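## Task

Bring the small foam block from the shelving at the aisle's far end and set it directly on the desk surface (resting on a carton does not count). Clear every empty carton fully out of the area between the shelves, where that area also includes a strip of floor in front of the aisle as deep as the robot's base is long. At the end the gripper must be empty, the robot must touch nothing movable, and the foam block must be still. The robot must not tip over or finish leaning.

## Robot and tools

Robot: a Hello Robot Stretch 4 with a single arm. It has an omni-wheel base, a lift riding up a mast, a telescoping arm that reaches forward, a three-joint wrist (yaw, pitch, roll) and a two-finger gripper. It stands about 1.6 m tall; the base rim lies within 0.23 m of the base origin. Loose objects may occasionally get nudged by the scene itself.

Frames: the base frame sits on the floor beneath the base centre, x ahead, y to the left, z upward. hand_pose (a point between the open fingertips, link pinch) is reported in this frame; with all wrist joints at zero its axes line up with the base frame. Its printed value may be a little off. The odometry frame is where the base frame was when the scene began.

execute_actions: argument actions is a list holding one action or none (empty just reports state and images). An action may contain base, joints, or both, plus optional pace and contact_limits; alternatively it holds only end_of_arm. Its motions begin together and may finish at different times. base carries exactly one relative command, measured from the base's last reported position: translate_m (metres, forward positive, -2 to 2), strafe_m (metres sideways, left positive, -2 to 2) or rotate_rad (radians, counter-clockwise from above positive, -3.2 to 3.2). joints is a dict of absolute targets by name: lift_m 0 to 1.2 m; arm_m 0 to 0.55 m extension; wrist_yaw_rad -1.134 to 4.276 (0 ahead, positive leftward, 3.14 tucked back; beyond 3.4 the arm may block it); wrist_pitch_rad -1.117 to 4.259 (0 level, 1.57 pointing down); wrist_roll_rad -1.117 to 4.259 (0 puts both fingers level; positive is clockwise seen from behind); gripper_m -0.038 to 0.141 m fingertip gap (below 0 the tips squeeze together). Done tolerances: 0.004 for lift, arm and gripper, 0.02 for yaw and roll, 0.05 for pitch. Targets past a range are clipped and reported; other bad values or unknown keys reject the whole call. pace is slow, default, fast or max (base up to 0.1/0.3/0.4/0.6 m/s and 1/2/3/4 rad/s; a raised lift lowers these caps, to 0.3 m/s and 1 rad/s at full height). contact_limits takes only arm_m, 0 (gentlest) to 0.75 (firmest), default 0.5. end_of_arm "enable_torque" revives wrist or gripper motors that shut off. Anything left out of an action may still be driving toward an earlier target. cameras picks head_camera, head_left_camera, head_right_camera, wrist_camera or all; omitted or null means all, [] means none. A unfolding start: lift_m 0.4 with wrist_yaw_rad 0 together. No action runs beyond 15 s.

wait: seconds 0 to 10; commands nothing, then returns state and images. zoom_image: camera plus region [x0, y0, x1, y1] in pixels of that camera's latest full picture, origin top-left, at most 504 by 504. read_manual: licence texts only. finished_scene: scene number 1 or 2; irreversible, reports success and gives the next task. If a call reports a stop, the remaining motion calls in that same reply are skipped.

Cameras: head_camera on the mast top looks forward and down (turn the base to aim it); head_left_camera and head_right_camera are fisheyes beside it, angled steeper, showing base and arm; wrist_camera looks along the fingers, with the tips near the bottom of its image. Calibration lines give K, distortion and T_world_to_cam mapping base frame to camera; small errors exist.

Results: base_status and joint_status say how each motion ended. done (for the base, the wheels turned the full amount even if slipping); off_target (stopped short, may still push); contact_stop_at_<key> (hit something; that part drops its target and may go slack, so a slack lift can sag and slack wheels can roll); limit_stop_at_<name>, including own_body (self-collision, likely with wrist pitched up below -0.2 and rolled) and tilt (leaning past 6 degrees; lift, arm and wheels go slack until it levels); time_out; torque_fault (a wrist motor strained to its max, went limp; send enable_torque). on_its_own lists uncommanded behaviour; its held at value is a target, not a position. lidar_m: 12 distances in metres from the base origin, 30-degree sectors, first straight ahead and counting counter-clockwise (4th left, 7th behind, 10th right); - means nothing seen or closer than 0.25 m; it sees from about 0.15 m up, misses glass, thin legs and much behind. wrist_depth_mm: 7x7 grid of median depths, 100 to 2000 mm, - if invalid. base_odometry is wheel-based; a gap above about 0.1 rad between turned_by_wheels and turned_by_imu means a bump or slip and heading error. base_tilt in degrees, forward and right positive, with a fixed bias up to 1.5. motor_effort in percent, positive toward larger joint values, bracket is the action's peak; wheel positive turns the base right. An effort outside its rest range suggests pushing or carrying.

Gripping: command gripper_m below the object's width; the gripper reading and done do not confirm a hold, but a firm squeeze shows in gripper effort. If fingertips jam on a surface, raise the lift.

Avoid: dropping or slamming objects, hard pushes, knocking things over. Don't drive or turn with over 1 kg held and arm_m above 0.2, especially at fast paces, and avoid strong sustained pushes with a high gripper; the robot can topple. Time spent moving matters, so keep motions efficient.

Each tool is called after "Emit:" by a JSON object that holds its "op" and its "data", one argument or row to a line.

## Session

Emit:
{"op": "execute_actions", "data": {
  "actions": []
}}

Scene clock: 0.00 s.
base_odometry: x=+0.000 y=+0.000 heading=+0.000 (m, m, rad; odometry frame)
turned_by_wheels: +0.000 (rad since the last result)
turned_by_imu: +0.000 (rad since the last result)
base_tilt: forward=+0.6 right=+0.6 (deg)
lidar_m: 1.05 1.15 1.57 1.54 1.67 1.05 1.03 1.10 2.17 2.10 1.38 1.19
base_status: not commanded
joint_positions: lift_m=+0.191 arm_m=-0.002 wrist_yaw_rad=+3.139 wrist_pitch_rad=+0.012 wrist_roll_rad=+0.004 gripper_m=+0.057
joint_status: not commanded
motor_effort: lift_m=+19 arm_m=-1 wrist_yaw_rad=-2 wrist_pitch_rad=-6 wrist_roll_rad=+2 gripper_m=-3 wheel_0=+0 wheel_1=+0 wheel_2=+0 (%)
hand_pose: x=-0.1196 y=+0.0882 z=+0.3660 quat_wxyz=(+0.001, -0.006, +0.002, +1.000) (m; base frame)
wrist_depth_mm: - 143 1229 - 1983 1863 1808 / - 125 156 1464 1537 1808 1863 / - 117 145 1983 1863 1863 1863 / - 130 176 1921 1863 1863 1756 / 142 172 - 1921 1983 1808 1808 / 1366 1661 1366 1661 1366 1661 1708 / 1008 1078 946 1008 946 1025 1098
pictures: head_camera, head_left_camera, head_right_camera, wrist_camera
camera_calibration (this result's frames):
wrist_camera: T_world_to_cam=[[-0.0431124, 0.998995, -0.0122864, -0.0813827], [-0.013228, -0.0128676, -0.99983, 0.430939], [-0.998983, -0.0429426, 0.0137694, 0.107692], [0, 0, 0, 1]] pos_world=[0.109774, 0.0914706, 0.428383]
Images, in order (width x height): head_camera 420x560, head_left_camera 420x672, head_right_camera 420x672, wrist_camera 616x392.

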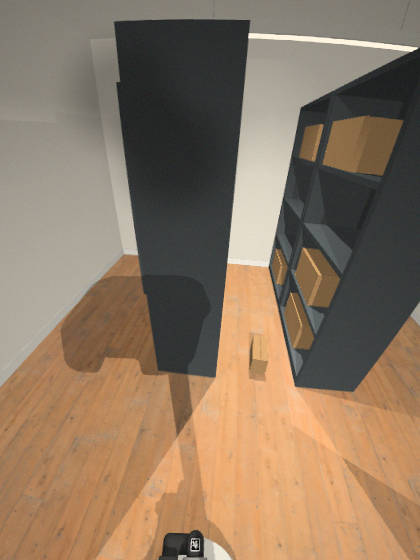

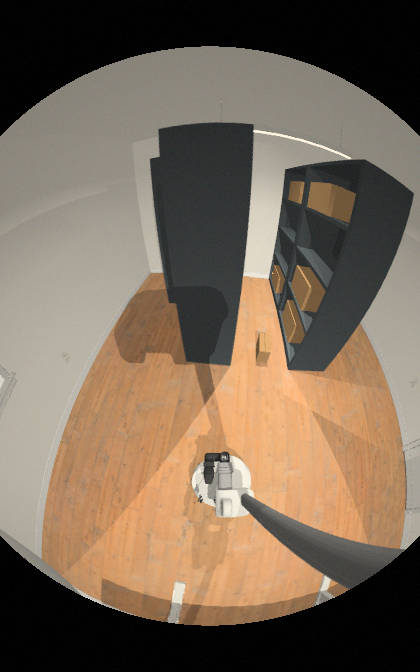

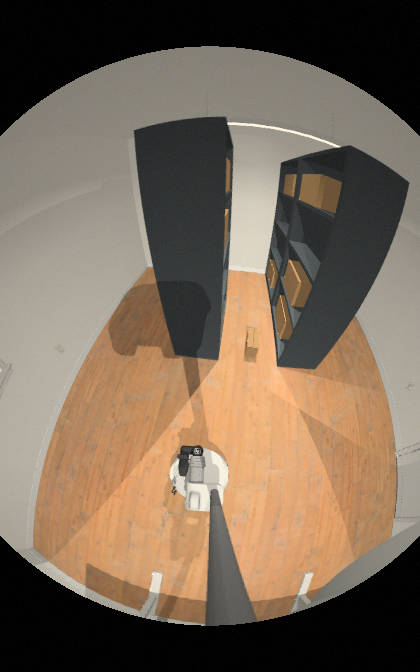

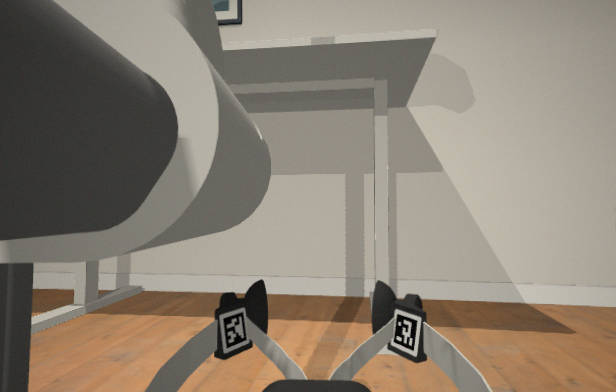

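Emit:
{"op": "execute_actions", "data": {
  "actions": [
    {"base":{"rotate_rad":-0.1},"joints":{"lift_m":0.45,"wrist_yaw_rad":0,"wrist_pitch_rad":0.9,"gripper_m":0.14}}
  ],
  "cameras": []
}}

Emit:
{"op": "execute_actions", "data": {
  "actions": [
    {"base":{"strafe_m":-0.23}}
  ],
  "cameras": []
}}

Emit:
{"op": "execute_actions", "data": {
  "actions": [
    {"base":{"translate_m":0.4},"joints":{"arm_m":0.25,"lift_m":0.4}}
  ],
  "cameras": ["head_camera","wrist_camera"]
}}

Scene clock: 2.43 s.
base_odometry: x=+0.000 y=+0.000 heading=-0.100 (m, m, rad; odometry frame)
turned_by_wheels: -0.100 (rad since the last result)
turned_by_imu: -0.096 (rad since the last result)
base_tilt: forward=+0.6 right=+0.6 (deg)
lidar_m: 1.07 1.10 1.62 1.55 1.62 1.09 1.03 1.08 1.50 2.11 1.51 1.19
base_status: done
joint_positions: lift_m=+0.224 arm_m=-0.002 wrist_yaw_rad=+2.548 wrist_pitch_rad=+0.606 wrist_roll_rad=+0.004 gripper_m=+0.140
joint_status: lift_m limit_stop_at_own_body (moved +0.033 of +0.259); wrist_yaw_rad limit_stop_at_own_body (moved -0.591 of -3.139); wrist_pitch_rad limit_stop_at_own_body (moved +0.594 of +0.888); the others done
on_its_own: wrist_yaw_rad is held at +2.548, not at your +0.000, since a limit_stop_at_own_body; wrist_pitch_rad is held at +0.604, not at your +0.900, since a limit_stop_at_own_body; lift_m is slack since a limit_stop_at_own_body (your +0.450 is given up); arm_m is slack since a limit_stop_at_own_body
motor_effort: lift_m=+19(24) arm_m=+0(1) wrist_yaw_rad=-2(8) wrist_pitch_rad=-3(3) wrist_roll_rad=+1(1) gripper_m=-1(2) wheel_0=+2(4) wheel_1=+1(6) wheel_2=+1(7) (%)
hand_pose: x=+0.0209 y=+0.2051 z=+0.2378 quat_wxyz=(+0.280, -0.285, +0.089, +0.913) (m; base frame)
wrist_depth_mm: 1464 1708 1863 - 1983 1499 1308 / 1499 1537 1537 1499 1464 1430 1281 / 1060 1060 1060 1025 1008 991 991 / 809 809 798 778 778 778 778 / 654 647 647 640 634 634 621 / 268 257 263 535 535 211 525 / 230 221 220 156 436 433 459
pictures: none
No camera images: the call's "cameras" was empty. Leave "cameras" out to get every camera's image.

not run: a stop came earlier in this reply.

not run: a stop came earlier in this reply.

Emit:
{"op": "execute_actions", "data": {
  "actions": [
    {"joints":{"lift_m":0.45,"wrist_pitch_rad":0.0}}
  ],
  "cameras": []
}}

Emit:
{"op": "execute_actions", "data": {
  "actions": [
    {"base":{"strafe_m":-0.23},"joints":{"wrist_yaw_rad":0}}
  ],
  "cameras": []
}}

Emit:
{"op": "execute_actions", "data": {
  "actions": [
    {"base":{"translate_m":0.4},"joints":{"arm_m":0.25,"lift_m":0.4,"wrist_pitch_rad":0.9}}
  ],
  "cameras": ["head_camera","wrist_camera"]
}}

Scene clock: 4.63 s.
base_odometry: x=+0.000 y=+0.000 heading=-0.100 (m, m, rad; odometry frame)
turned_by_wheels: +0.000 (rad since the last result)
turned_by_imu: +0.000 (rad since the last result)
base_tilt: forward=+0.7 right=+0.6 (deg)
lidar_m: 1.06 1.10 1.61 1.52 1.64 1.07 1.01 1.07 1.47 2.10 1.52 1.18
base_status: not commanded
joint_positions: lift_m=+0.450 arm_m=-0.002 wrist_yaw_rad=+2.548 wrist_pitch_rad=+0.003 wrist_roll_rad=+0.004 gripper_m=+0.140
joint_status: all done
on_its_own: wrist_yaw_rad is held at +2.548, not at your +0.000, since a limit_stop_at_own_body; arm_m is slack since a limit_stop_at_own_body
motor_effort: lift_m=+22(21) arm_m=+0(0) wrist_yaw_rad=-2(2) wrist_pitch_rad=-7(12) wrist_roll_rad=+2(3) gripper_m=-1(1) wheel_0=+2(2) wheel_1=+1(1) wheel_2=+1(1) (%)
hand_pose: x=-0.0217 y=+0.2338 z=+0.6272 quat_wxyz=(+0.292, -0.001, +0.003, +0.956) (m; base frame)
wrist_depth_mm: 1661 1863 - - - 1708 1336 / 1708 1808 - - - 1708 1336 / 1281 1756 - - - 1661 1336 / 1661 1863 - - - 1661 1308 / 1708 1808 - - - 1618 1308 / 1618 1397 - - - 211 1308 / 1618 1576 1661 156 1576 1499 1336
pictures: none
No camera images: the call's "cameras" was empty. Leave "cameras" out to get every camera's image.

Scene clock: 6.70 s.
base_odometry: x=-0.023 y=-0.229 heading=-0.100 (m, m, rad; odometry frame)
turned_by_wheels: +0.000 (rad since the last result)
turned_by_imu: +0.000 (rad since the last result)
base_tilt: forward=+0.6 right=+0.6 (deg)
lidar_m: 1.08 1.10 1.83 1.77 1.83 1.09 1.01 1.06 1.97 1.87 2.02 1.08
base_status: done
joint_positions: lift_m=+0.450 arm_m=-0.002 wrist_yaw_rad=+0.000 wrist_pitch_rad=+0.003 wrist_roll_rad=+0.004 gripper_m=+0.140
joint_status: all done
on_its_own: arm_m is slack since a limit_stop_at_own_body
motor_effort: lift_m=+22(22) arm_m=+0(0) wrist_yaw_rad=-3(9) wrist_pitch_rad=-7(7) wrist_roll_rad=+1(2) gripper_m=-2(1) wheel_0=-1(8) wheel_1=+1(10) wheel_2=+1(2) (%)
hand_pose: x=+0.4571 y=-0.0873 z=+0.6273 quat_wxyz=(+1.000, +0.002, +0.001, +0.000) (m; base frame)
wrist_depth_mm: 904 878 1464 - 1756 854 831 / 891 891 1255 - 1756 854 842 / 891 878 1576 - 1756 842 842 / 878 878 1756 - 1756 842 842 / 866 866 1708 - 1708 831 820 / 878 866 1430 - 1708 212 831 / 866 866 1138 156 1255 820 820
pictures: none
No camera images: the call's "cameras" was empty. Leave "cameras" out to get every camera's image.

Scene clock: 9.53 s.
base_odometry: x=+0.375 y=-0.269 heading=-0.100 (m, m, rad; odometry frame)
turned_by_wheels: +0.000 (rad since the last result)
turned_by_imu: +0.000 (rad since the last result)
base_tilt: forward=+0.7 right=+0.6 (deg)
lidar_m: 0.72 0.70 1.85 1.79 1.86 1.52 1.48 1.50 1.99 1.91 0.91 0.75
base_status: done
joint_positions: lift_m=+0.400 arm_m=+0.249 wrist_yaw_rad=+0.000 wrist_pitch_rad=+0.901 wrist_roll_rad=+0.004 gripper_m=+0.140
joint_status: all done
motor_effort: lift_m=+17(21) arm_m=+5(5) wrist_yaw_rad=-3(3) wrist_pitch_rad=-2(3) wrist_roll_rad=+1(2) gripper_m=-2(1) wheel_0=-1(6) wheel_1=+0(6) wheel_2=+0(9) (%)
hand_pose: x=+0.5990 y=-0.0874 z=+0.3522 quat_wxyz=(+0.900, +0.002, +0.436, -0.001) (m; base frame)
wrist_depth_mm: 496 661 1098 1160 1182 778 521 / 539 668 976 1008 991 778 559 / 615 668 854 621 831 715 640 / 661 676 750 521 715 699 634 / 574 627 668 504 647 640 564 / 462 554 597 585 574 212 508 / 539 539 539 156 525 521 521
pictures: head_camera, wrist_camera
camera_calibration (this result's frames):
wrist_camera: T_world_to_cam=[[0.0193817, -0.998874, -0.0433056, -0.076281], [-0.768441, 0.0128273, -0.639792, 0.752276], [0.639627, 0.0456781, -0.767327, 0.119532], [0, 0, 0, 1]] pos_world=[0.503103, -0.0913047, 0.569717]
Images, in order (width x height): head_camera 420x560, wrist_camera 616x392.

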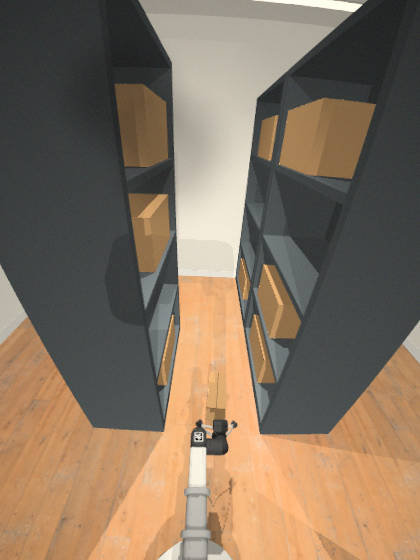

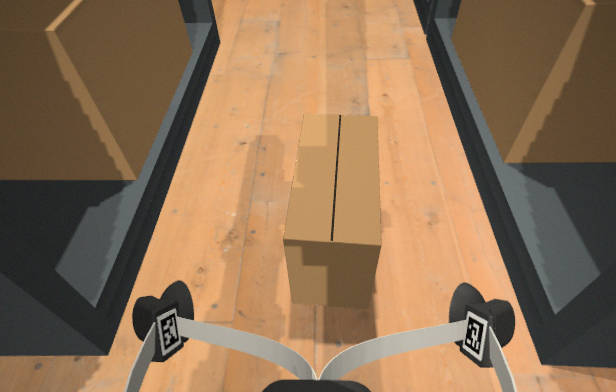

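Emit:
{"op": "execute_actions", "data": {
  "actions": [
    {"joints":{"arm_m":0.44,"wrist_yaw_rad":-0.04,"lift_m":0.33}}
  ],
  "cameras": ["wrist_camera"]
}}

Emit:
{"op": "execute_actions", "data": {
  "actions": [
    {"joints":{"lift_m":0.19},"pace":"slow"}
  ],
  "cameras": ["wrist_camera"]
}}

Scene clock: 11.43 s.
base_odometry: x=+0.375 y=-0.269 heading=-0.100 (m, m, rad; odometry frame)
turned_by_wheels: +0.000 (rad since the last result)
turned_by_imu: +0.000 (rad since the last result)
base_tilt: forward=+0.7 right=+0.6 (deg)
lidar_m: 0.71 0.70 1.83 1.76 1.83 1.53 1.48 1.51 2.00 1.92 0.92 0.75
base_status: not commanded
joint_positions: lift_m=+0.330 arm_m=+0.439 wrist_yaw_rad=-0.040 wrist_pitch_rad=+0.901 wrist_roll_rad=+0.004 gripper_m=+0.140
joint_status: all done
motor_effort: lift_m=+17(16) arm_m=+5(6) wrist_yaw_rad=-3(6) wrist_pitch_rad=-3(4) wrist_roll_rad=+1(2) gripper_m=-1(0) wheel_0=-1(1) wheel_1=+0(0) wheel_2=+0(0) (%)
hand_pose: x=+0.7853 y=-0.0945 z=+0.2822 quat_wxyz=(+0.900, +0.011, +0.435, -0.019) (m; base frame)
wrist_depth_mm: 488 842 1078 1025 1008 699 484 / 488 715 891 866 854 707 484 / 480 676 750 759 750 676 488 / 477 634 676 415 615 627 504 / 484 580 591 373 549 569 492 / 469 525 530 332 340 212 466 / 442 477 469 156 296 459 455
pictures: wrist_camera
camera_calibration (this result's frames):
wrist_camera: T_world_to_cam=[[-0.0205462, -0.99885, -0.0433081, -0.0586376], [-0.767401, 0.0435209, -0.639689, 0.852794], [0.640838, 0.0200915, -0.767413, -0.0563699], [0, 0, 0, 1]] pos_world=[0.689354, -0.094552, 0.499724]
Images, in order (width x height): wrist_camera 616x392.

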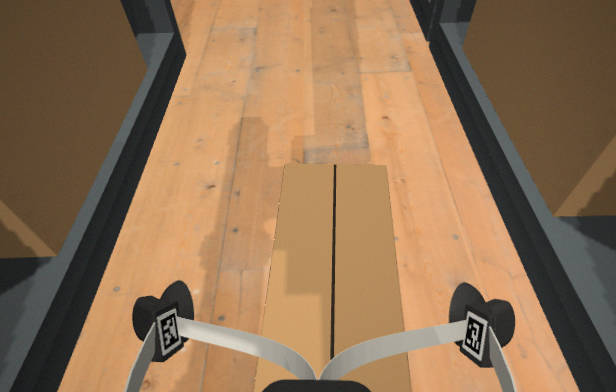

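Scene clock: 13.40 s.
base_odometry: x=+0.375 y=-0.269 heading=-0.100 (m, m, rad; odometry frame)
turned_by_wheels: +0.000 (rad since the last result)
turned_by_imu: +0.000 (rad since the last result)
base_tilt: forward=+0.7 right=+0.6 (deg)
lidar_m: 0.83 0.69 1.87 1.78 1.82 1.49 1.48 1.47 1.99 1.92 0.96 0.75
base_status: not commanded
joint_positions: lift_m=+0.190 arm_m=+0.439 wrist_yaw_rad=-0.040 wrist_pitch_rad=+0.901 wrist_roll_rad=+0.004 gripper_m=+0.140
joint_status: all done
motor_effort: lift_m=+17(18) arm_m=+5(5) wrist_yaw_rad=-1(0) wrist_pitch_rad=-2(4) wrist_roll_rad=+2(1) gripper_m=-2(0) wheel_0=-1(1) wheel_1=+0(0) wheel_2=-1(1) (%)
hand_pose: x=+0.7854 y=-0.0946 z=+0.1423 quat_wxyz=(+0.900, +0.011, +0.435, -0.019) (m; base frame)
wrist_depth_mm: 484 683 750 750 741 661 488 / 484 615 634 310 329 597 473 / 455 549 530 266 270 521 459 / 449 477 246 233 236 459 449 / 418 421 211 206 209 410 407 / 384 375 201 193 192 212 368 / 349 340 330 156 262 327 334
pictures: wrist_camera
camera_calibration (this result's frames):
wrist_camera: T_world_to_cam=[[-0.0208998, -0.998845, -0.0432538, -0.0645039], [-0.767188, 0.0437639, -0.639928, 0.763209], [0.641082, 0.0198095, -0.767217, -0.164013], [0, 0, 0, 1]] pos_world=[0.689322, -0.0945815, 0.359775]
Images, in order (width x height): wrist_camera 616x392.

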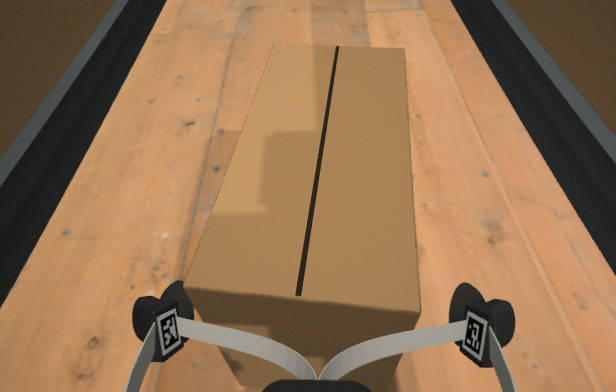

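Emit:
{"op": "execute_actions", "data": {
  "actions": [
    {"joints":{"wrist_yaw_rad":0.02}}
  ],
  "cameras": []
}}

Emit:
{"op": "execute_actions", "data": {
  "actions": [
    {"joints":{"arm_m":0.485},"pace":"slow"}
  ],
  "cameras": ["wrist_camera"]
}}

Scene clock: 14.07 s.
base_odometry: x=+0.375 y=-0.269 heading=-0.100 (m, m, rad; odometry frame)
turned_by_wheels: +0.000 (rad since the last result)
turned_by_imu: +0.000 (rad since the last result)
base_tilt: forward=+0.6 right=+0.6 (deg)
lidar_m: 0.82 0.70 1.84 1.76 1.84 1.54 1.45 1.49 1.96 1.92 0.96 0.75
base_status: not commanded
joint_positions: lift_m=+0.190 arm_m=+0.439 wrist_yaw_rad=+0.020 wrist_pitch_rad=+0.901 wrist_roll_rad=+0.004 gripper_m=+0.140
joint_status: all done
motor_effort: lift_m=+17(16) arm_m=+5(5) wrist_yaw_rad=-1(1) wrist_pitch_rad=-3(4) wrist_roll_rad=+0(2) gripper_m=-1(1) wheel_0=-1(1) wheel_1=+0(0) wheel_2=-1(1) (%)
hand_pose: x=+0.7907 y=-0.0839 z=+0.1422 quat_wxyz=(+0.900, -0.002, +0.436, +0.008) (m; base frame)
wrist_depth_mm: 445 615 759 750 741 699 530 / 442 597 627 312 309 615 508 / 430 535 539 266 264 525 488 / 418 484 462 232 229 459 452 / 410 427 212 206 205 413 407 / 384 375 216 200 191 211 370 / 351 342 330 157 245 329 336
pictures: none
No camera images: the call's "cameras" was empty. Leave "cameras" out to get every camera's image.

Scene clock: 15.70 s.
base_odometry: x=+0.375 y=-0.269 heading=-0.100 (m, m, rad; odometry frame)
turned_by_wheels: +0.000 (rad since the last result)
turned_by_imu: +0.000 (rad since the last result)
base_tilt: forward=+0.6 right=+0.6 (deg)
lidar_m: 0.87 0.70 1.85 1.76 1.84 1.51 1.45 1.46 1.99 1.92 0.94 0.78
base_status: not commanded
joint_positions: lift_m=+0.190 arm_m=+0.484 wrist_yaw_rad=+0.020 wrist_pitch_rad=+0.901 wrist_roll_rad=+0.004 gripper_m=+0.140
joint_status: all done
motor_effort: lift_m=+16(16) arm_m=+5(2) wrist_yaw_rad=-1(1) wrist_pitch_rad=-4(3) wrist_roll_rad=+1(2) gripper_m=+1(1) wheel_0=-1(1) wheel_1=+0(0) wheel_2=-1(1) (%)
hand_pose: x=+0.8356 y=-0.0839 z=+0.1422 quat_wxyz=(+0.900, -0.002, +0.436, +0.008) (m; base frame)
wrist_depth_mm: 445 603 759 750 741 699 525 / 445 597 640 309 317 609 508 / 433 535 544 265 271 525 492 / 418 473 452 231 230 459 452 / 413 421 212 206 205 410 410 / 384 375 195 192 187 211 370 / 349 340 334 156 233 327 336
pictures: wrist_camera
camera_calibration (this result's frames):
wrist_camera: T_world_to_cam=[[0.0389023, -0.998306, -0.0432597, -0.102728], [-0.768625, -0.002232, -0.639696, 0.79856], [0.638516, 0.0581362, -0.76741, -0.191087], [0, 0, 0, 1]] pos_world=[0.739802, -0.089663, 0.35975]
Images, in order (width x height): wrist_camera 616x392.

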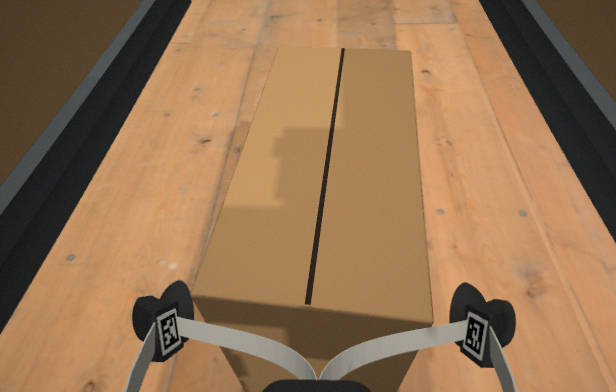

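Emit:
{"op": "execute_actions", "data": {
  "actions": [
    {"joints":{"lift_m":0.31}}
  ],
  "cameras": []
}}

Emit:
{"op": "execute_actions", "data": {
  "actions": [
    {"joints":{"arm_m":0.54,"wrist_yaw_rad":0.05}}
  ],
  "cameras": []
}}

Emit:
{"op": "execute_actions", "data": {
  "actions": [
    {"joints":{"lift_m":0.205},"pace":"slow"}
  ],
  "cameras": ["wrist_camera"]
}}

Scene clock: 17.43 s.
base_odometry: x=+0.375 y=-0.269 heading=-0.100 (m, m, rad; odometry frame)
turned_by_wheels: +0.000 (rad since the last result)
turned_by_imu: +0.000 (rad since the last result)
base_tilt: forward=+0.7 right=+0.6 (deg)
lidar_m: 0.79 0.70 1.84 1.77 1.88 1.51 1.46 1.47 1.97 1.93 0.94 0.78
base_status: not commanded
joint_positions: lift_m=+0.310 arm_m=+0.484 wrist_yaw_rad=+0.020 wrist_pitch_rad=+0.901 wrist_roll_rad=+0.004 gripper_m=+0.140
joint_status: all done
motor_effort: lift_m=+21(23) arm_m=+5(5) wrist_yaw_rad=-1(1) wrist_pitch_rad=-3(3) wrist_roll_rad=+2(2) gripper_m=+0(3) wheel_0=-1(1) wheel_1=+0(0) wheel_2=-1(1) (%)
hand_pose: x=+0.8357 y=-0.0839 z=+0.2618 quat_wxyz=(+0.900, -0.002, +0.436, +0.008) (m; base frame)
wrist_depth_mm: 445 634 991 1008 991 809 535 / 442 640 842 842 831 768 535 / 445 615 741 723 707 683 535 / 445 597 634 389 585 609 508 / 462 554 564 347 525 549 504 / 442 500 492 310 473 212 480 / 424 449 445 156 277 436 449
pictures: none
No camera images: the call's "cameras" was empty. Leave "cameras" out to get every camera's image.

Scene clock: 18.47 s.
base_odometry: x=+0.375 y=-0.269 heading=-0.100 (m, m, rad; odometry frame)
turned_by_wheels: +0.000 (rad since the last result)
turned_by_imu: +0.000 (rad since the last result)
base_tilt: forward=+0.6 right=+0.7 (deg)
lidar_m: 0.80 0.66 1.84 1.76 1.87 1.48 1.44 1.49 1.98 1.90 0.93 0.72
base_status: not commanded
joint_positions: lift_m=+0.310 arm_m=+0.539 wrist_yaw_rad=+0.050 wrist_pitch_rad=+0.901 wrist_roll_rad=+0.004 gripper_m=+0.140
joint_status: all done
motor_effort: lift_m=+22(22) arm_m=+5(8) wrist_yaw_rad=-2(1) wrist_pitch_rad=-4(3) wrist_roll_rad=+2(2) gripper_m=-2(0) wheel_0=-1(1) wheel_1=+0(0) wheel_2=-1(1) (%)
hand_pose: x=+0.8931 y=-0.0784 z=+0.2618 quat_wxyz=(+0.900, -0.009, +0.436, +0.022) (m; base frame)
wrist_depth_mm: 421 591 976 1025 976 842 564 / 424 603 820 831 831 768 574 / 424 603 723 707 715 699 544 / 427 569 634 399 603 615 530 / 433 549 559 345 351 554 512 / 430 496 504 309 314 212 480 / 415 455 452 157 276 436 449
pictures: none
No camera images: the call's "cameras" was empty. Leave "cameras" out to get every camera's image.

Scene clock: 20.20 s.
base_odometry: x=+0.375 y=-0.269 heading=-0.100 (m, m, rad; odometry frame)
turned_by_wheels: +0.000 (rad since the last result)
turned_by_imu: +0.000 (rad since the last result)
base_tilt: forward=+0.7 right=+0.5 (deg)
lidar_m: 0.80 0.70 1.83 1.75 1.85 1.50 1.47 1.46 1.97 1.91 0.95 0.78
base_status: not commanded
joint_positions: lift_m=+0.205 arm_m=+0.539 wrist_yaw_rad=+0.050 wrist_pitch_rad=+0.901 wrist_roll_rad=+0.004 gripper_m=+0.140
joint_status: all done
motor_effort: lift_m=+16(21) arm_m=+5(5) wrist_yaw_rad=-3(2) wrist_pitch_rad=-3(4) wrist_roll_rad=+2(1) gripper_m=+1(1) wheel_0=-1(0) wheel_1=+0(0) wheel_2=-1(1) (%)
hand_pose: x=+0.8931 y=-0.0784 z=+0.1572 quat_wxyz=(+0.900, -0.009, +0.436, +0.022) (m; base frame)
wrist_depth_mm: 424 597 788 778 778 741 559 / 424 564 661 661 654 640 539 / 427 535 569 286 283 549 512 / 410 500 492 251 249 477 473 / 407 445 433 224 222 424 427 / 394 392 206 200 199 206 384 / 366 351 183 157 178 340 351
pictures: wrist_camera
camera_calibration (this result's frames):
wrist_camera: T_world_to_cam=[[0.0691383, -0.996669, -0.0432606, -0.125686], [-0.768237, -0.0255277, -0.639656, 0.850167], [0.636421, 0.0774591, -0.767443, -0.213209], [0, 0, 0, 1]] pos_world=[0.797509, -0.0870497, 0.374752]
Images, in order (width x height): wrist_camera 616x392.

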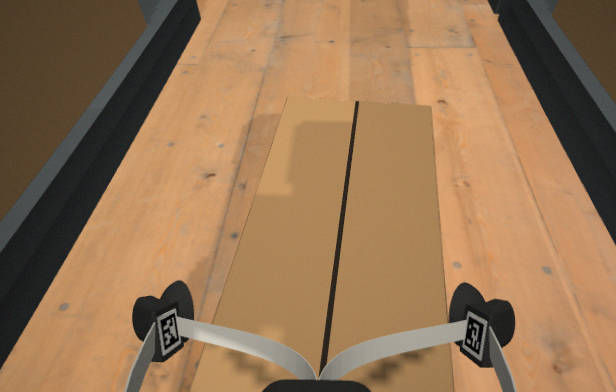

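Emit:
{"op": "execute_actions", "data": {
  "actions": [
    {"joints":{"lift_m":0.19},"pace":"slow"}
  ],
  "cameras": []
}}

Emit:
{"op": "execute_actions", "data": {
  "actions": [
    {"joints":{"gripper_m":0.05}}
  ],
  "cameras": []
}}

Emit:
{"op": "execute_actions", "data": {
  "actions": [
    {"joints":{"lift_m":0.3,"arm_m":0.1}}
  ]
}}

Scene clock: 21.90 s.
base_odometry: x=+0.375 y=-0.269 heading=-0.100 (m, m, rad; odometry frame)
turned_by_wheels: +0.000 (rad since the last result)
turned_by_imu: +0.000 (rad since the last result)
base_tilt: forward=+0.6 right=+0.6 (deg)
lidar_m: 0.81 0.70 1.85 1.77 1.87 1.52 1.47 1.47 1.97 1.91 0.93 0.77
base_status: not commanded
joint_positions: lift_m=+0.191 arm_m=+0.539 wrist_yaw_rad=+0.049 wrist_pitch_rad=+0.894 wrist_roll_rad=+0.004 gripper_m=+0.140
joint_status: all done
motor_effort: lift_m=+12(17) arm_m=+5(5) wrist_yaw_rad=+0(1) wrist_pitch_rad=+17(18) wrist_roll_rad=+3(3) gripper_m=-2(1) wheel_0=-1(1) wheel_1=+0(0) wheel_2=-1(1) (%)
hand_pose: x=+0.8947 y=-0.0784 z=+0.1439 quat_wxyz=(+0.901, -0.009, +0.432, +0.021) (m; base frame)
wrist_depth_mm: 424 597 798 788 778 732 559 / 424 564 661 647 647 640 535 / 427 539 554 277 274 544 512 / 404 488 484 241 239 477 466 / 407 436 421 213 211 421 418 / 382 375 196 191 190 198 377 / 353 345 172 154 167 195 343
pictures: none
No camera images: the call's "cameras" was empty. Leave "cameras" out to get every camera's image.

Scene clock: 23.80 s.
base_odometry: x=+0.375 y=-0.269 heading=-0.100 (m, m, rad; odometry frame)
turned_by_wheels: +0.000 (rad since the last result)
turned_by_imu: +0.000 (rad since the last result)
base_tilt: forward=+0.7 right=+0.6 (deg)
lidar_m: 0.78 0.70 1.83 1.77 1.85 1.52 1.45 1.49 1.98 1.93 0.94 0.77
base_status: not commanded
joint_positions: lift_m=+0.190 arm_m=+0.539 wrist_yaw_rad=+0.050 wrist_pitch_rad=+0.903 wrist_roll_rad=+0.004 gripper_m=+0.051
joint_status: all done
motor_effort: lift_m=+16(16) arm_m=+5(5) wrist_yaw_rad=-2(0) wrist_pitch_rad=-7(18) wrist_roll_rad=+3(3) gripper_m=-33(33) wheel_0=-1(1) wheel_1=+0(0) wheel_2=-1(1) (%)
hand_pose: x=+0.8929 y=-0.0784 z=+0.1420 quat_wxyz=(+0.900, -0.009, +0.436, +0.022) (m; base frame)
wrist_depth_mm: 424 597 750 750 732 723 559 / 427 559 627 285 615 603 535 / 424 530 530 247 247 521 504 / 402 477 449 216 217 462 455 / 407 421 200 195 195 410 404 / 375 382 176 176 176 362 366 / 349 174 161 161 161 169 329
pictures: none
No camera images: the call's "cameras" was empty. Leave "cameras" out to get every camera's image.

Scene clock: 26.20 s.
base_odometry: x=+0.375 y=-0.269 heading=-0.100 (m, m, rad; odometry frame)
turned_by_wheels: +0.000 (rad since the last result)
turned_by_imu: +0.000 (rad since the last result)
base_tilt: forward=+0.7 right=+0.7 (deg)
lidar_m: 0.49 0.69 1.88 1.77 1.86 1.52 1.43 1.50 1.96 1.91 0.96 0.49
base_status: not commanded
joint_positions: lift_m=+0.300 arm_m=+0.101 wrist_yaw_rad=+0.050 wrist_pitch_rad=+0.903 wrist_roll_rad=+0.004 gripper_m=+0.051
joint_status: all done
motor_effort: lift_m=+22(23) arm_m=-5(9) wrist_yaw_rad=-2(3) wrist_pitch_rad=-8(8) wrist_roll_rad=+3(3) gripper_m=-32(34) wheel_0=-1(1) wheel_1=+0(0) wheel_2=-1(1) (%)
hand_pose: x=+0.4546 y=-0.0784 z=+0.2514 quat_wxyz=(+0.900, -0.009, +0.436, +0.022) (m; base frame)
wrist_depth_mm: 621 654 931 976 976 842 627 / 424 691 809 285 809 750 654 / 462 621 691 246 247 683 574 / 549 585 591 218 219 597 525 / 564 559 199 195 195 539 530 / 512 500 177 176 176 477 477 / 459 174 161 160 160 169 433
pictures: head_camera, head_left_camera, head_right_camera, wrist_camera
camera_calibration (this result's frames):
wrist_camera: T_world_to_cam=[[0.0691887, -0.996669, -0.043175, -0.0913597], [-0.769222, -0.0257416, -0.638463, 0.573686], [0.635225, 0.0773855, -0.768441, 0.138966], [0, 0, 0, 1]] pos_world=[0.359339, -0.0870417, 0.46912]
Images, in order (width x height): head_camera 420x560, head_left_camera 420x672, head_right_camera 420x672, wrist_camera 616x392.

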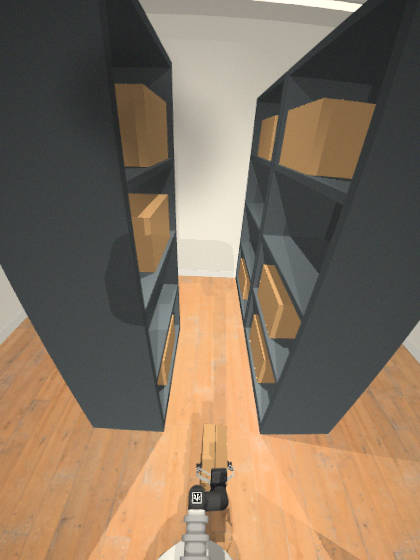

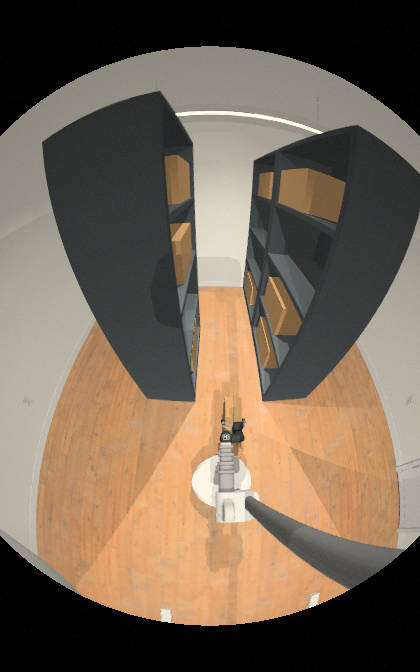

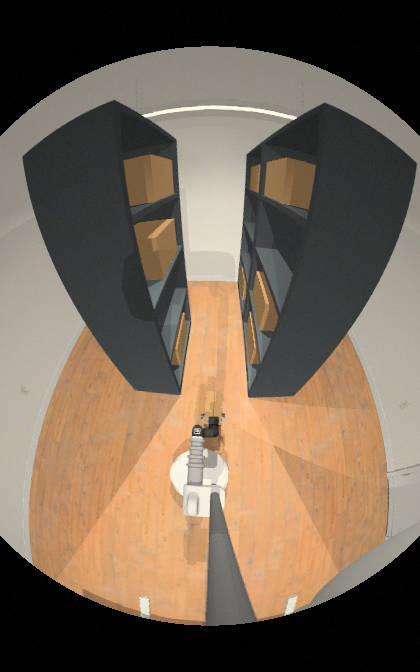

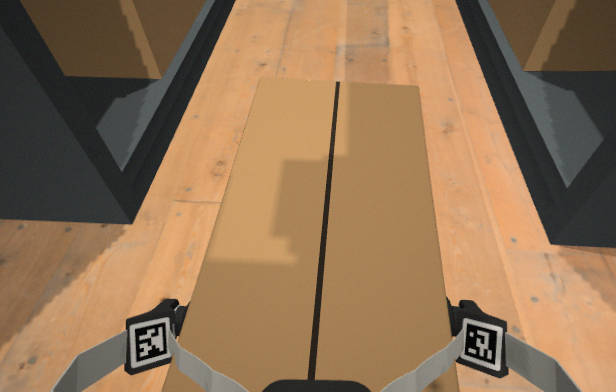

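Emit:
{"op": "execute_actions", "data": {
  "actions": [
    {"joints":{"arm_m":0.0}}
  ],
  "cameras": []
}}

Emit:
{"op": "execute_actions", "data": {
  "actions": [
    {"base":{"rotate_rad":-1.6}}
  ],
  "cameras": []
}}

Emit:
{"op": "execute_actions", "data": {
  "actions": [
    {"base":{"translate_m":0.35},"joints":{"arm_m":0.5,"lift_m":0.195}}
  ],
  "cameras": []
}}

Emit:
{"op": "execute_actions", "data": {
  "actions": [
    {"joints":{"gripper_m":0.14}}
  ],
  "cameras": []
}}

Emit:
{"op": "execute_actions", "data": {
  "actions": [
    {"joints":{"lift_m":0.45}}
  ],
  "cameras": ["head_camera"]
}}

Emit:
{"op": "execute_actions", "data": {
  "actions": [
    {"base":{"translate_m":-0.35},"joints":{"arm_m":0.0,"wrist_pitch_rad":0.2,"gripper_m":0.06}}
  ],
  "cameras": []
}}

Emit:
{"op": "execute_actions", "data": {
  "actions": [
    {"base":{"rotate_rad":1.6},"joints":{"wrist_yaw_rad":0,"lift_m":0.7}}
  ]
}}

Scene clock: 27.87 s.
base_odometry: x=+0.375 y=-0.269 heading=-0.100 (m, m, rad; odometry frame)
turned_by_wheels: +0.000 (rad since the last result)
turned_by_imu: +0.000 (rad since the last result)
base_tilt: forward=+0.7 right=+0.6 (deg)
lidar_m: 0.27 0.70 1.85 1.78 1.86 1.52 1.45 1.50 1.97 1.93 0.94 0.43
base_status: not commanded
joint_positions: lift_m=+0.300 arm_m=+0.001 wrist_yaw_rad=+0.050 wrist_pitch_rad=+0.903 wrist_roll_rad=+0.004 gripper_m=+0.051
joint_status: all done
motor_effort: lift_m=+23(22) arm_m=-5(6) wrist_yaw_rad=-2(2) wrist_pitch_rad=-7(8) wrist_roll_rad=+2(2) gripper_m=-31(32) wheel_0=-1(1) wheel_1=+0(0) wheel_2=-1(1) (%)
hand_pose: x=+0.3546 y=-0.0784 z=+0.2515 quat_wxyz=(+0.900, -0.009, +0.436, +0.022) (m; base frame)
wrist_depth_mm: 462 741 931 976 976 820 741 / 517 683 809 285 798 750 634 / 603 615 691 247 246 683 535 / 634 627 591 217 219 603 580 / 559 559 199 195 194 544 539 / 504 496 177 177 176 473 484 / 455 173 161 161 160 170 433
pictures: none
No camera images: the call's "cameras" was empty. Leave "cameras" out to get every camera's image.

Scene clock: 29.93 s.
base_odometry: x=+0.375 y=-0.269 heading=-1.700 (m, m, rad; odometry frame)
turned_by_wheels: -1.600 (rad since the last result)
turned_by_imu: -1.550 (rad since the last result)
base_tilt: forward=+0.6 right=+0.6 (deg)
lidar_m: 0.28 0.98 0.76 0.90 0.72 1.87 1.77 1.81 1.43 1.40 1.47 0.42
base_status: done
joint_positions: lift_m=+0.300 arm_m=+0.001 wrist_yaw_rad=+0.050 wrist_pitch_rad=+0.903 wrist_roll_rad=+0.004 gripper_m=+0.051
joint_status: not commanded
motor_effort: lift_m=+22(23) arm_m=-5(5) wrist_yaw_rad=-2(3) wrist_pitch_rad=-7(8) wrist_roll_rad=+3(3) gripper_m=-34(32) wheel_0=+2(5) wheel_1=-1(6) wheel_2=-1(4) (%)
hand_pose: x=+0.3547 y=-0.0784 z=+0.2515 quat_wxyz=(+0.900, -0.009, +0.436, +0.022) (m; base frame)
wrist_depth_mm: 1025 1008 991 976 960 960 931 / 842 842 842 283 778 798 788 / 732 723 691 246 247 691 676 / 627 634 591 218 218 603 597 / 564 559 199 195 194 539 535 / 504 500 176 176 176 477 484 / 462 174 161 160 161 169 433
pictures: none
No camera images: the call's "cameras" was empty. Leave "cameras" out to get every camera's image.

Scene clock: 32.57 s.
base_odometry: x=+0.330 y=-0.616 heading=-1.700 (m, m, rad; odometry frame)
turned_by_wheels: +0.000 (rad since the last result)
turned_by_imu: +0.000 (rad since the last result)
base_tilt: forward=+0.6 right=+0.6 (deg)
lidar_m: 0.75 1.65 0.67 0.64 0.88 0.98 2.13 2.20 1.48 1.40 1.45 1.62
base_status: done
joint_positions: lift_m=+0.195 arm_m=+0.499 wrist_yaw_rad=+0.050 wrist_pitch_rad=+0.903 wrist_roll_rad=+0.004 gripper_m=+0.051
joint_status: all done
motor_effort: lift_m=+17(21) arm_m=+5(4) wrist_yaw_rad=-3(2) wrist_pitch_rad=-6(8) wrist_roll_rad=+3(2) gripper_m=-32(34) wheel_0=-1(5) wheel_1=+0(6) wheel_2=+2(10) (%)
hand_pose: x=+0.8529 y=-0.0783 z=+0.1469 quat_wxyz=(+0.900, -0.009, +0.436, +0.022) (m; base frame)
wrist_depth_mm: 788 788 778 768 759 741 732 / 654 647 647 285 597 621 609 / 559 554 535 247 246 530 525 / 488 484 455 216 217 466 462 / 433 430 199 193 194 413 415 / 389 384 177 176 176 366 373 / 353 174 161 161 161 169 332
pictures: none
No camera images: the call's "cameras" was empty. Leave "cameras" out to get every camera's image.

Scene clock: 34.47 s.
base_odometry: x=+0.330 y=-0.616 heading=-1.700 (m, m, rad; odometry frame)
turned_by_wheels: +0.000 (rad since the last result)
turned_by_imu: +0.000 (rad since the last result)
base_tilt: forward=+0.6 right=+0.6 (deg)
lidar_m: 0.78 1.66 0.69 0.63 0.86 0.97 2.13 2.18 1.46 1.40 1.46 1.61
base_status: not commanded
joint_positions: lift_m=+0.195 arm_m=+0.499 wrist_yaw_rad=+0.050 wrist_pitch_rad=+0.897 wrist_roll_rad=+0.004 gripper_m=+0.140
joint_status: all done
motor_effort: lift_m=+17(18) arm_m=+5(5) wrist_yaw_rad=-2(4) wrist_pitch_rad=+10(12) wrist_roll_rad=+4(3) gripper_m=-2(32) wheel_0=-1(1) wheel_1=+1(0) wheel_2=+1(1) (%)
hand_pose: x=+0.8542 y=-0.0783 z=+0.1479 quat_wxyz=(+0.901, -0.009, +0.434, +0.022) (m; base frame)
wrist_depth_mm: 809 809 788 788 778 759 750 / 676 676 654 647 647 634 627 / 574 564 554 278 286 544 539 / 496 496 473 244 243 473 473 / 439 433 410 216 214 418 418 / 392 377 198 193 193 208 379 / 357 349 174 173 172 191 343
pictures: none
No camera images: the call's "cameras" was empty. Leave "cameras" out to get every camera's image.

Scene clock: 36.60 s.
base_odometry: x=+0.330 y=-0.616 heading=-1.700 (m, m, rad; odometry frame)
turned_by_wheels: +0.000 (rad since the last result)
turned_by_imu: +0.000 (rad since the last result)
base_tilt: forward=+0.7 right=+0.5 (deg)
lidar_m: 0.75 1.65 0.67 0.64 0.88 0.94 2.13 2.21 1.47 1.40 1.48 1.60
base_status: not commanded
joint_positions: lift_m=+0.450 arm_m=+0.499 wrist_yaw_rad=+0.050 wrist_pitch_rad=+0.901 wrist_roll_rad=+0.004 gripper_m=+0.140
joint_status: all done
motor_effort: lift_m=+21(23) arm_m=+5(5) wrist_yaw_rad=-3(3) wrist_pitch_rad=-3(9) wrist_roll_rad=+3(4) gripper_m=+0(1) wheel_0=-1(1) wheel_1=+1(0) wheel_2=+1(1) (%)
hand_pose: x=+0.8532 y=-0.0784 z=+0.4018 quat_wxyz=(+0.900, -0.009, +0.435, +0.022) (m; base frame)
wrist_depth_mm: 917 904 891 878 854 842 820 / 991 991 991 960 960 931 904 / 960 960 946 931 917 904 891 / 842 820 809 809 798 798 798 / 741 732 741 723 707 707 699 / 661 647 647 462 627 211 634 / 609 591 585 156 569 564 580
pictures: head_camera
Images, in order (width x height): head_camera 420x560.

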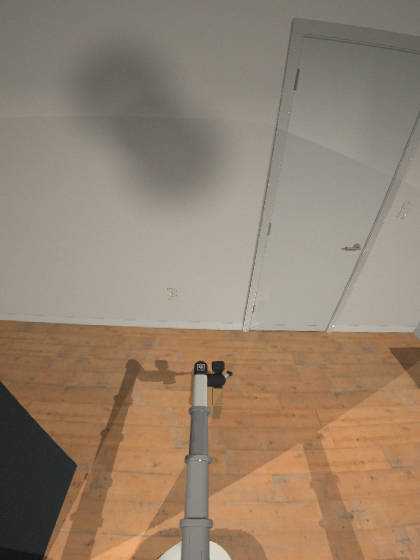

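Scene clock: 39.23 s.
base_odometry: x=+0.375 y=-0.269 heading=-1.700 (m, m, rad; odometry frame)
turned_by_wheels: +0.000 (rad since the last result)
turned_by_imu: +0.001 (rad since the last result)
base_tilt: forward=+0.6 right=+0.6 (deg)
lidar_m: 1.12 0.94 0.77 0.92 0.71 1.90 1.79 1.83 1.45 1.41 1.46 1.96
base_status: done
joint_positions: lift_m=+0.450 arm_m=+0.001 wrist_yaw_rad=+0.050 wrist_pitch_rad=+0.202 wrist_roll_rad=+0.004 gripper_m=+0.060
joint_status: all done
motor_effort: lift_m=+22(21) arm_m=-5(5) wrist_yaw_rad=-2(4) wrist_pitch_rad=-6(13) wrist_roll_rad=+2(2) gripper_m=-5(2) wheel_0=+1(5) wheel_1=-1(4) wheel_2=-1(6) (%)
hand_pose: x=+0.4584 y=-0.0732 z=+0.5700 quat_wxyz=(+0.995, -0.001, +0.101, +0.025) (m; base frame)
wrist_depth_mm: 1756 1661 1661 1618 1576 1537 1537 / 1708 1708 1708 1618 1618 1576 1537 / 1808 1756 1756 1708 1661 1618 1618 / 1808 1863 1708 1756 1708 1708 1618 / 1921 1863 1808 1808 1708 1708 1661 / 1537 1499 222 1430 220 1499 1499 / 1160 1138 1042 946 1042 1098 1160
pictures: none
No camera images: the call's "cameras" was empty. Leave "cameras" out to get every camera's image.

Scene clock: 41.33 s.
base_odometry: x=+0.375 y=-0.269 heading=-0.100 (m, m, rad; odometry frame)
turned_by_wheels: +1.600 (rad since the last result)
turned_by_imu: +1.551 (rad since the last result)
base_tilt: forward=+0.7 right=+0.6 (deg)
lidar_m: 0.82 0.70 1.85 1.76 1.85 1.53 1.45 1.48 1.98 1.10 0.95 0.76
base_status: done
joint_positions: lift_m=+0.700 arm_m=+0.001 wrist_yaw_rad=+0.000 wrist_pitch_rad=+0.202 wrist_roll_rad=+0.004 gripper_m=+0.060
joint_status: all done
motor_effort: lift_m=+22(25) arm_m=-5(5) wrist_yaw_rad=-2(5) wrist_pitch_rad=-6(6) wrist_roll_rad=+3(3) gripper_m=-6(3) wheel_0=+0(6) wheel_1=+1(6) wheel_2=-1(6) (%)
hand_pose: x=+0.4544 y=-0.0874 z=+0.8200 quat_wxyz=(+0.995, +0.002, +0.101, +0.000) (m; base frame)
wrist_depth_mm: 442 741 1308 - 1921 1229 1205 / 445 732 1281 - - 1255 512 / 459 1308 1308 - - 1255 1025 / 466 1366 1366 - - 904 621 / 480 1308 1366 - 1808 798 477 / 492 878 221 - 220 820 477 / 496 668 1098 1464 1255 661 473
pictures: head_camera, head_left_camera, head_right_camera, wrist_camera
camera_calibration (this result's frames):
wrist_camera: T_world_to_cam=[[0.0428877, -0.998873, -0.0203234, -0.0827139], [-0.176642, 0.0124405, -0.984197, 0.953917], [0.98334, 0.0457999, -0.17591, -0.0701544], [0, 0, 0, 1]] pos_world=[0.241035, -0.0912749, 0.92482]
Images, in order (width x height): head_camera 420x560, head_left_camera 420x672, head_right_camera 420x672, wrist_camera 616x392.

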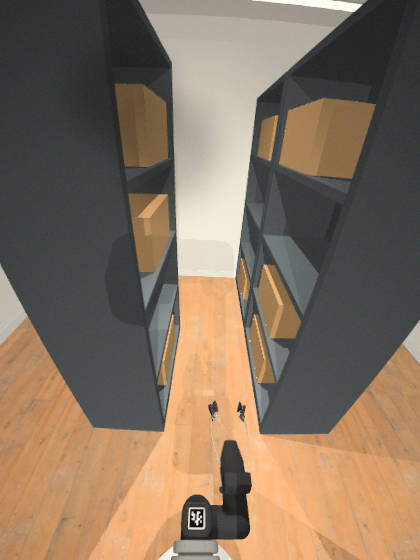

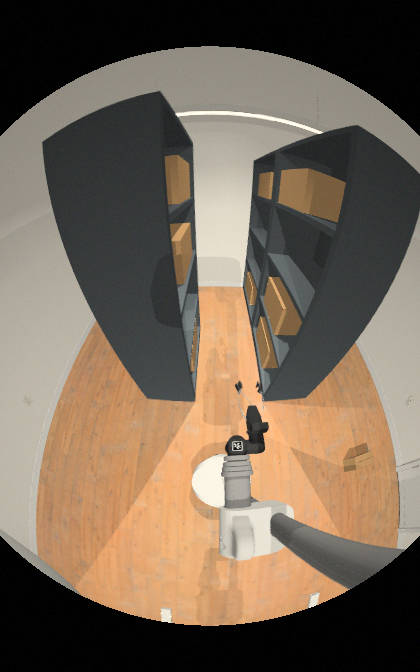

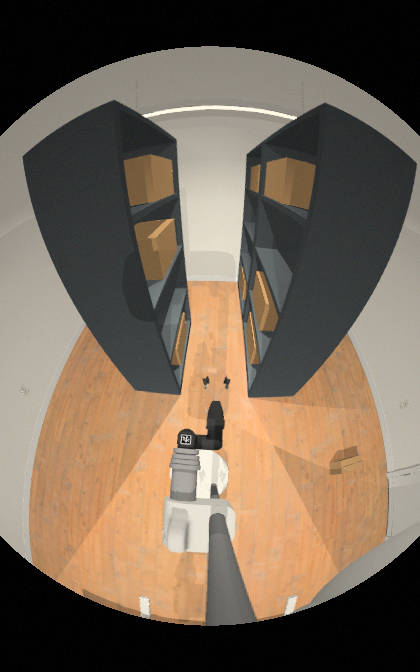

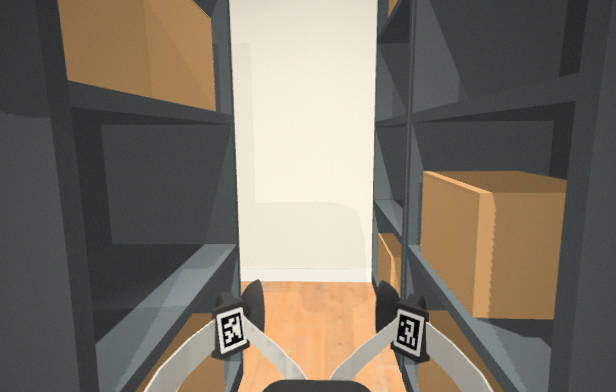

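Emit:
{"op": "execute_actions", "data": {
  "actions": [
    {"base":{"strafe_m":-0.065}}
  ],
  "cameras": []
}}

Emit:
{"op": "execute_actions", "data": {
  "actions": [
    {"base":{"translate_m":0.9}}
  ]
}}

Scene clock: 42.70 s.
base_odometry: x=+0.369 y=-0.333 heading=-0.100 (m, m, rad; odometry frame)
turned_by_wheels: +0.000 (rad since the last result)
turned_by_imu: +0.000 (rad since the last result)
base_tilt: forward=+0.7 right=+0.6 (deg)
lidar_m: 1.07 0.73 0.98 1.84 1.92 1.52 1.46 1.51 1.94 1.05 0.96 0.73
base_status: done
joint_positions: lift_m=+0.700 arm_m=+0.001 wrist_yaw_rad=+0.000 wrist_pitch_rad=+0.202 wrist_roll_rad=+0.004 gripper_m=+0.060
joint_status: not commanded
motor_effort: lift_m=+22(21) arm_m=-5(5) wrist_yaw_rad=-3(3) wrist_pitch_rad=-7(6) wrist_roll_rad=+4(3) gripper_m=-3(5) wheel_0=+0(8) wheel_1=+1(8) wheel_2=-1(0) (%)
hand_pose: x=+0.4544 y=-0.0874 z=+0.8200 quat_wxyz=(+0.995, +0.002, +0.101, +0.000) (m; base frame)
wrist_depth_mm: 732 809 - - 1255 1205 410 / 609 809 - - 1255 715 418 / 1118 1366 - - 1308 1281 424 / 1160 1366 - - 1308 778 436 / 1098 1336 1397 - 1336 788 445 / 788 946 220 - 220 798 459 / 530 768 1205 1464 1008 484 469
pictures: none
No camera images: the call's "cameras" was empty. Leave "cameras" out to get every camera's image.

Scene clock: 47.17 s.
base_odometry: x=+1.264 y=-0.423 heading=-0.100 (m, m, rad; odometry frame)
turned_by_wheels: +0.000 (rad since the last result)
turned_by_imu: -0.002 (rad since the last result)
base_tilt: forward=+0.7 right=+0.6 (deg)
lidar_m: 1.36 0.36 0.25 0.25 0.27 3.21 3.14 2.78 0.31 0.30 0.31 0.45
base_status: done
joint_positions: lift_m=+0.700 arm_m=+0.001 wrist_yaw_rad=+0.000 wrist_pitch_rad=+0.202 wrist_roll_rad=+0.004 gripper_m=+0.060
joint_status: not commanded
motor_effort: lift_m=+21(22) arm_m=-5(5) wrist_yaw_rad=-3(3) wrist_pitch_rad=-6(6) wrist_roll_rad=+2(3) gripper_m=-3(5) wheel_0=-1(4) wheel_1=-1(7) wheel_2=+0(9) (%)
hand_pose: x=+0.4544 y=-0.0874 z=+0.8200 quat_wxyz=(+0.995, +0.002, +0.101, +0.000) (m; base frame)
wrist_depth_mm: 1308 1366 1308 1366 1281 1281 394 / 1336 1430 1366 1397 1336 732 394 / 1397 1430 1430 1397 1366 1336 410 / 1182 1499 1430 1499 1397 1366 415 / 1182 1464 1464 1499 1397 1160 430 / 1499 1464 221 1537 220 778 439 / 517 1499 1430 1499 1042 517 449
pictures: head_camera, head_left_camera, head_right_camera, wrist_camera
camera_calibration (this result's frames):
wrist_camera: T_world_to_cam=[[0.0427795, -0.998878, -0.0203236, -0.0826949], [-0.176641, 0.0124598, -0.984197, 0.95393], [0.983345, 0.0456935, -0.17591, -0.0701523], [0, 0, 0, 1]] pos_world=[0.241025, -0.0912824, 0.924833]
Images, in order (width x height): head_camera 420x560, head_left_camera 420x672, head_right_camera 420x672, wrist_camera 616x392.

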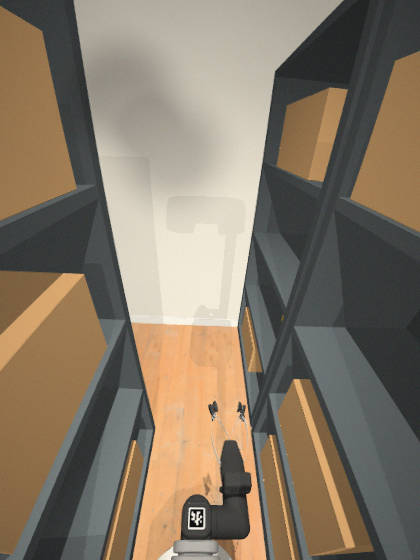

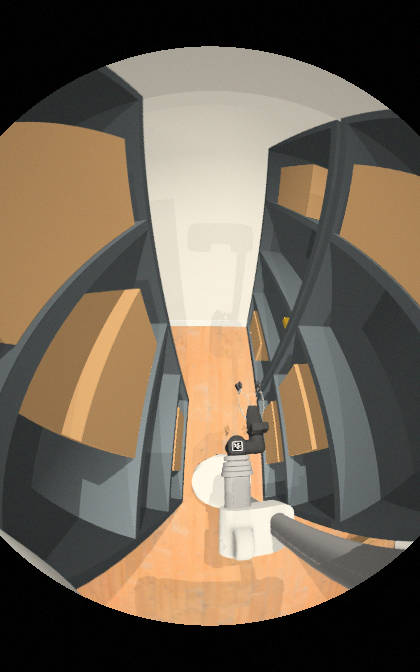

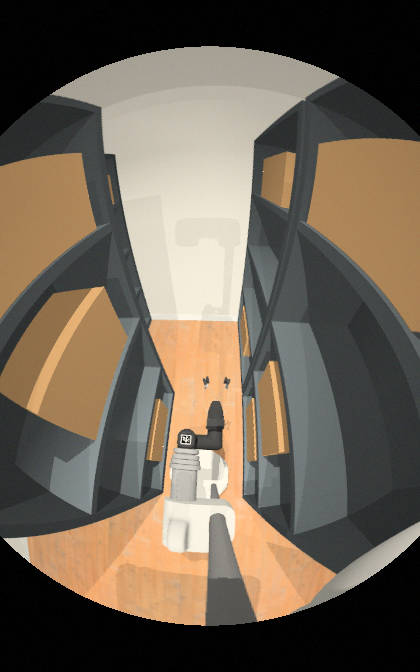

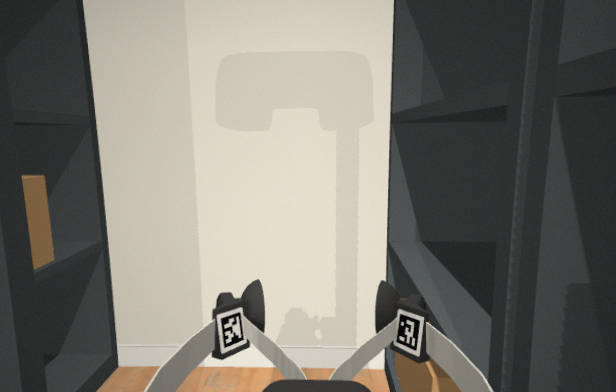

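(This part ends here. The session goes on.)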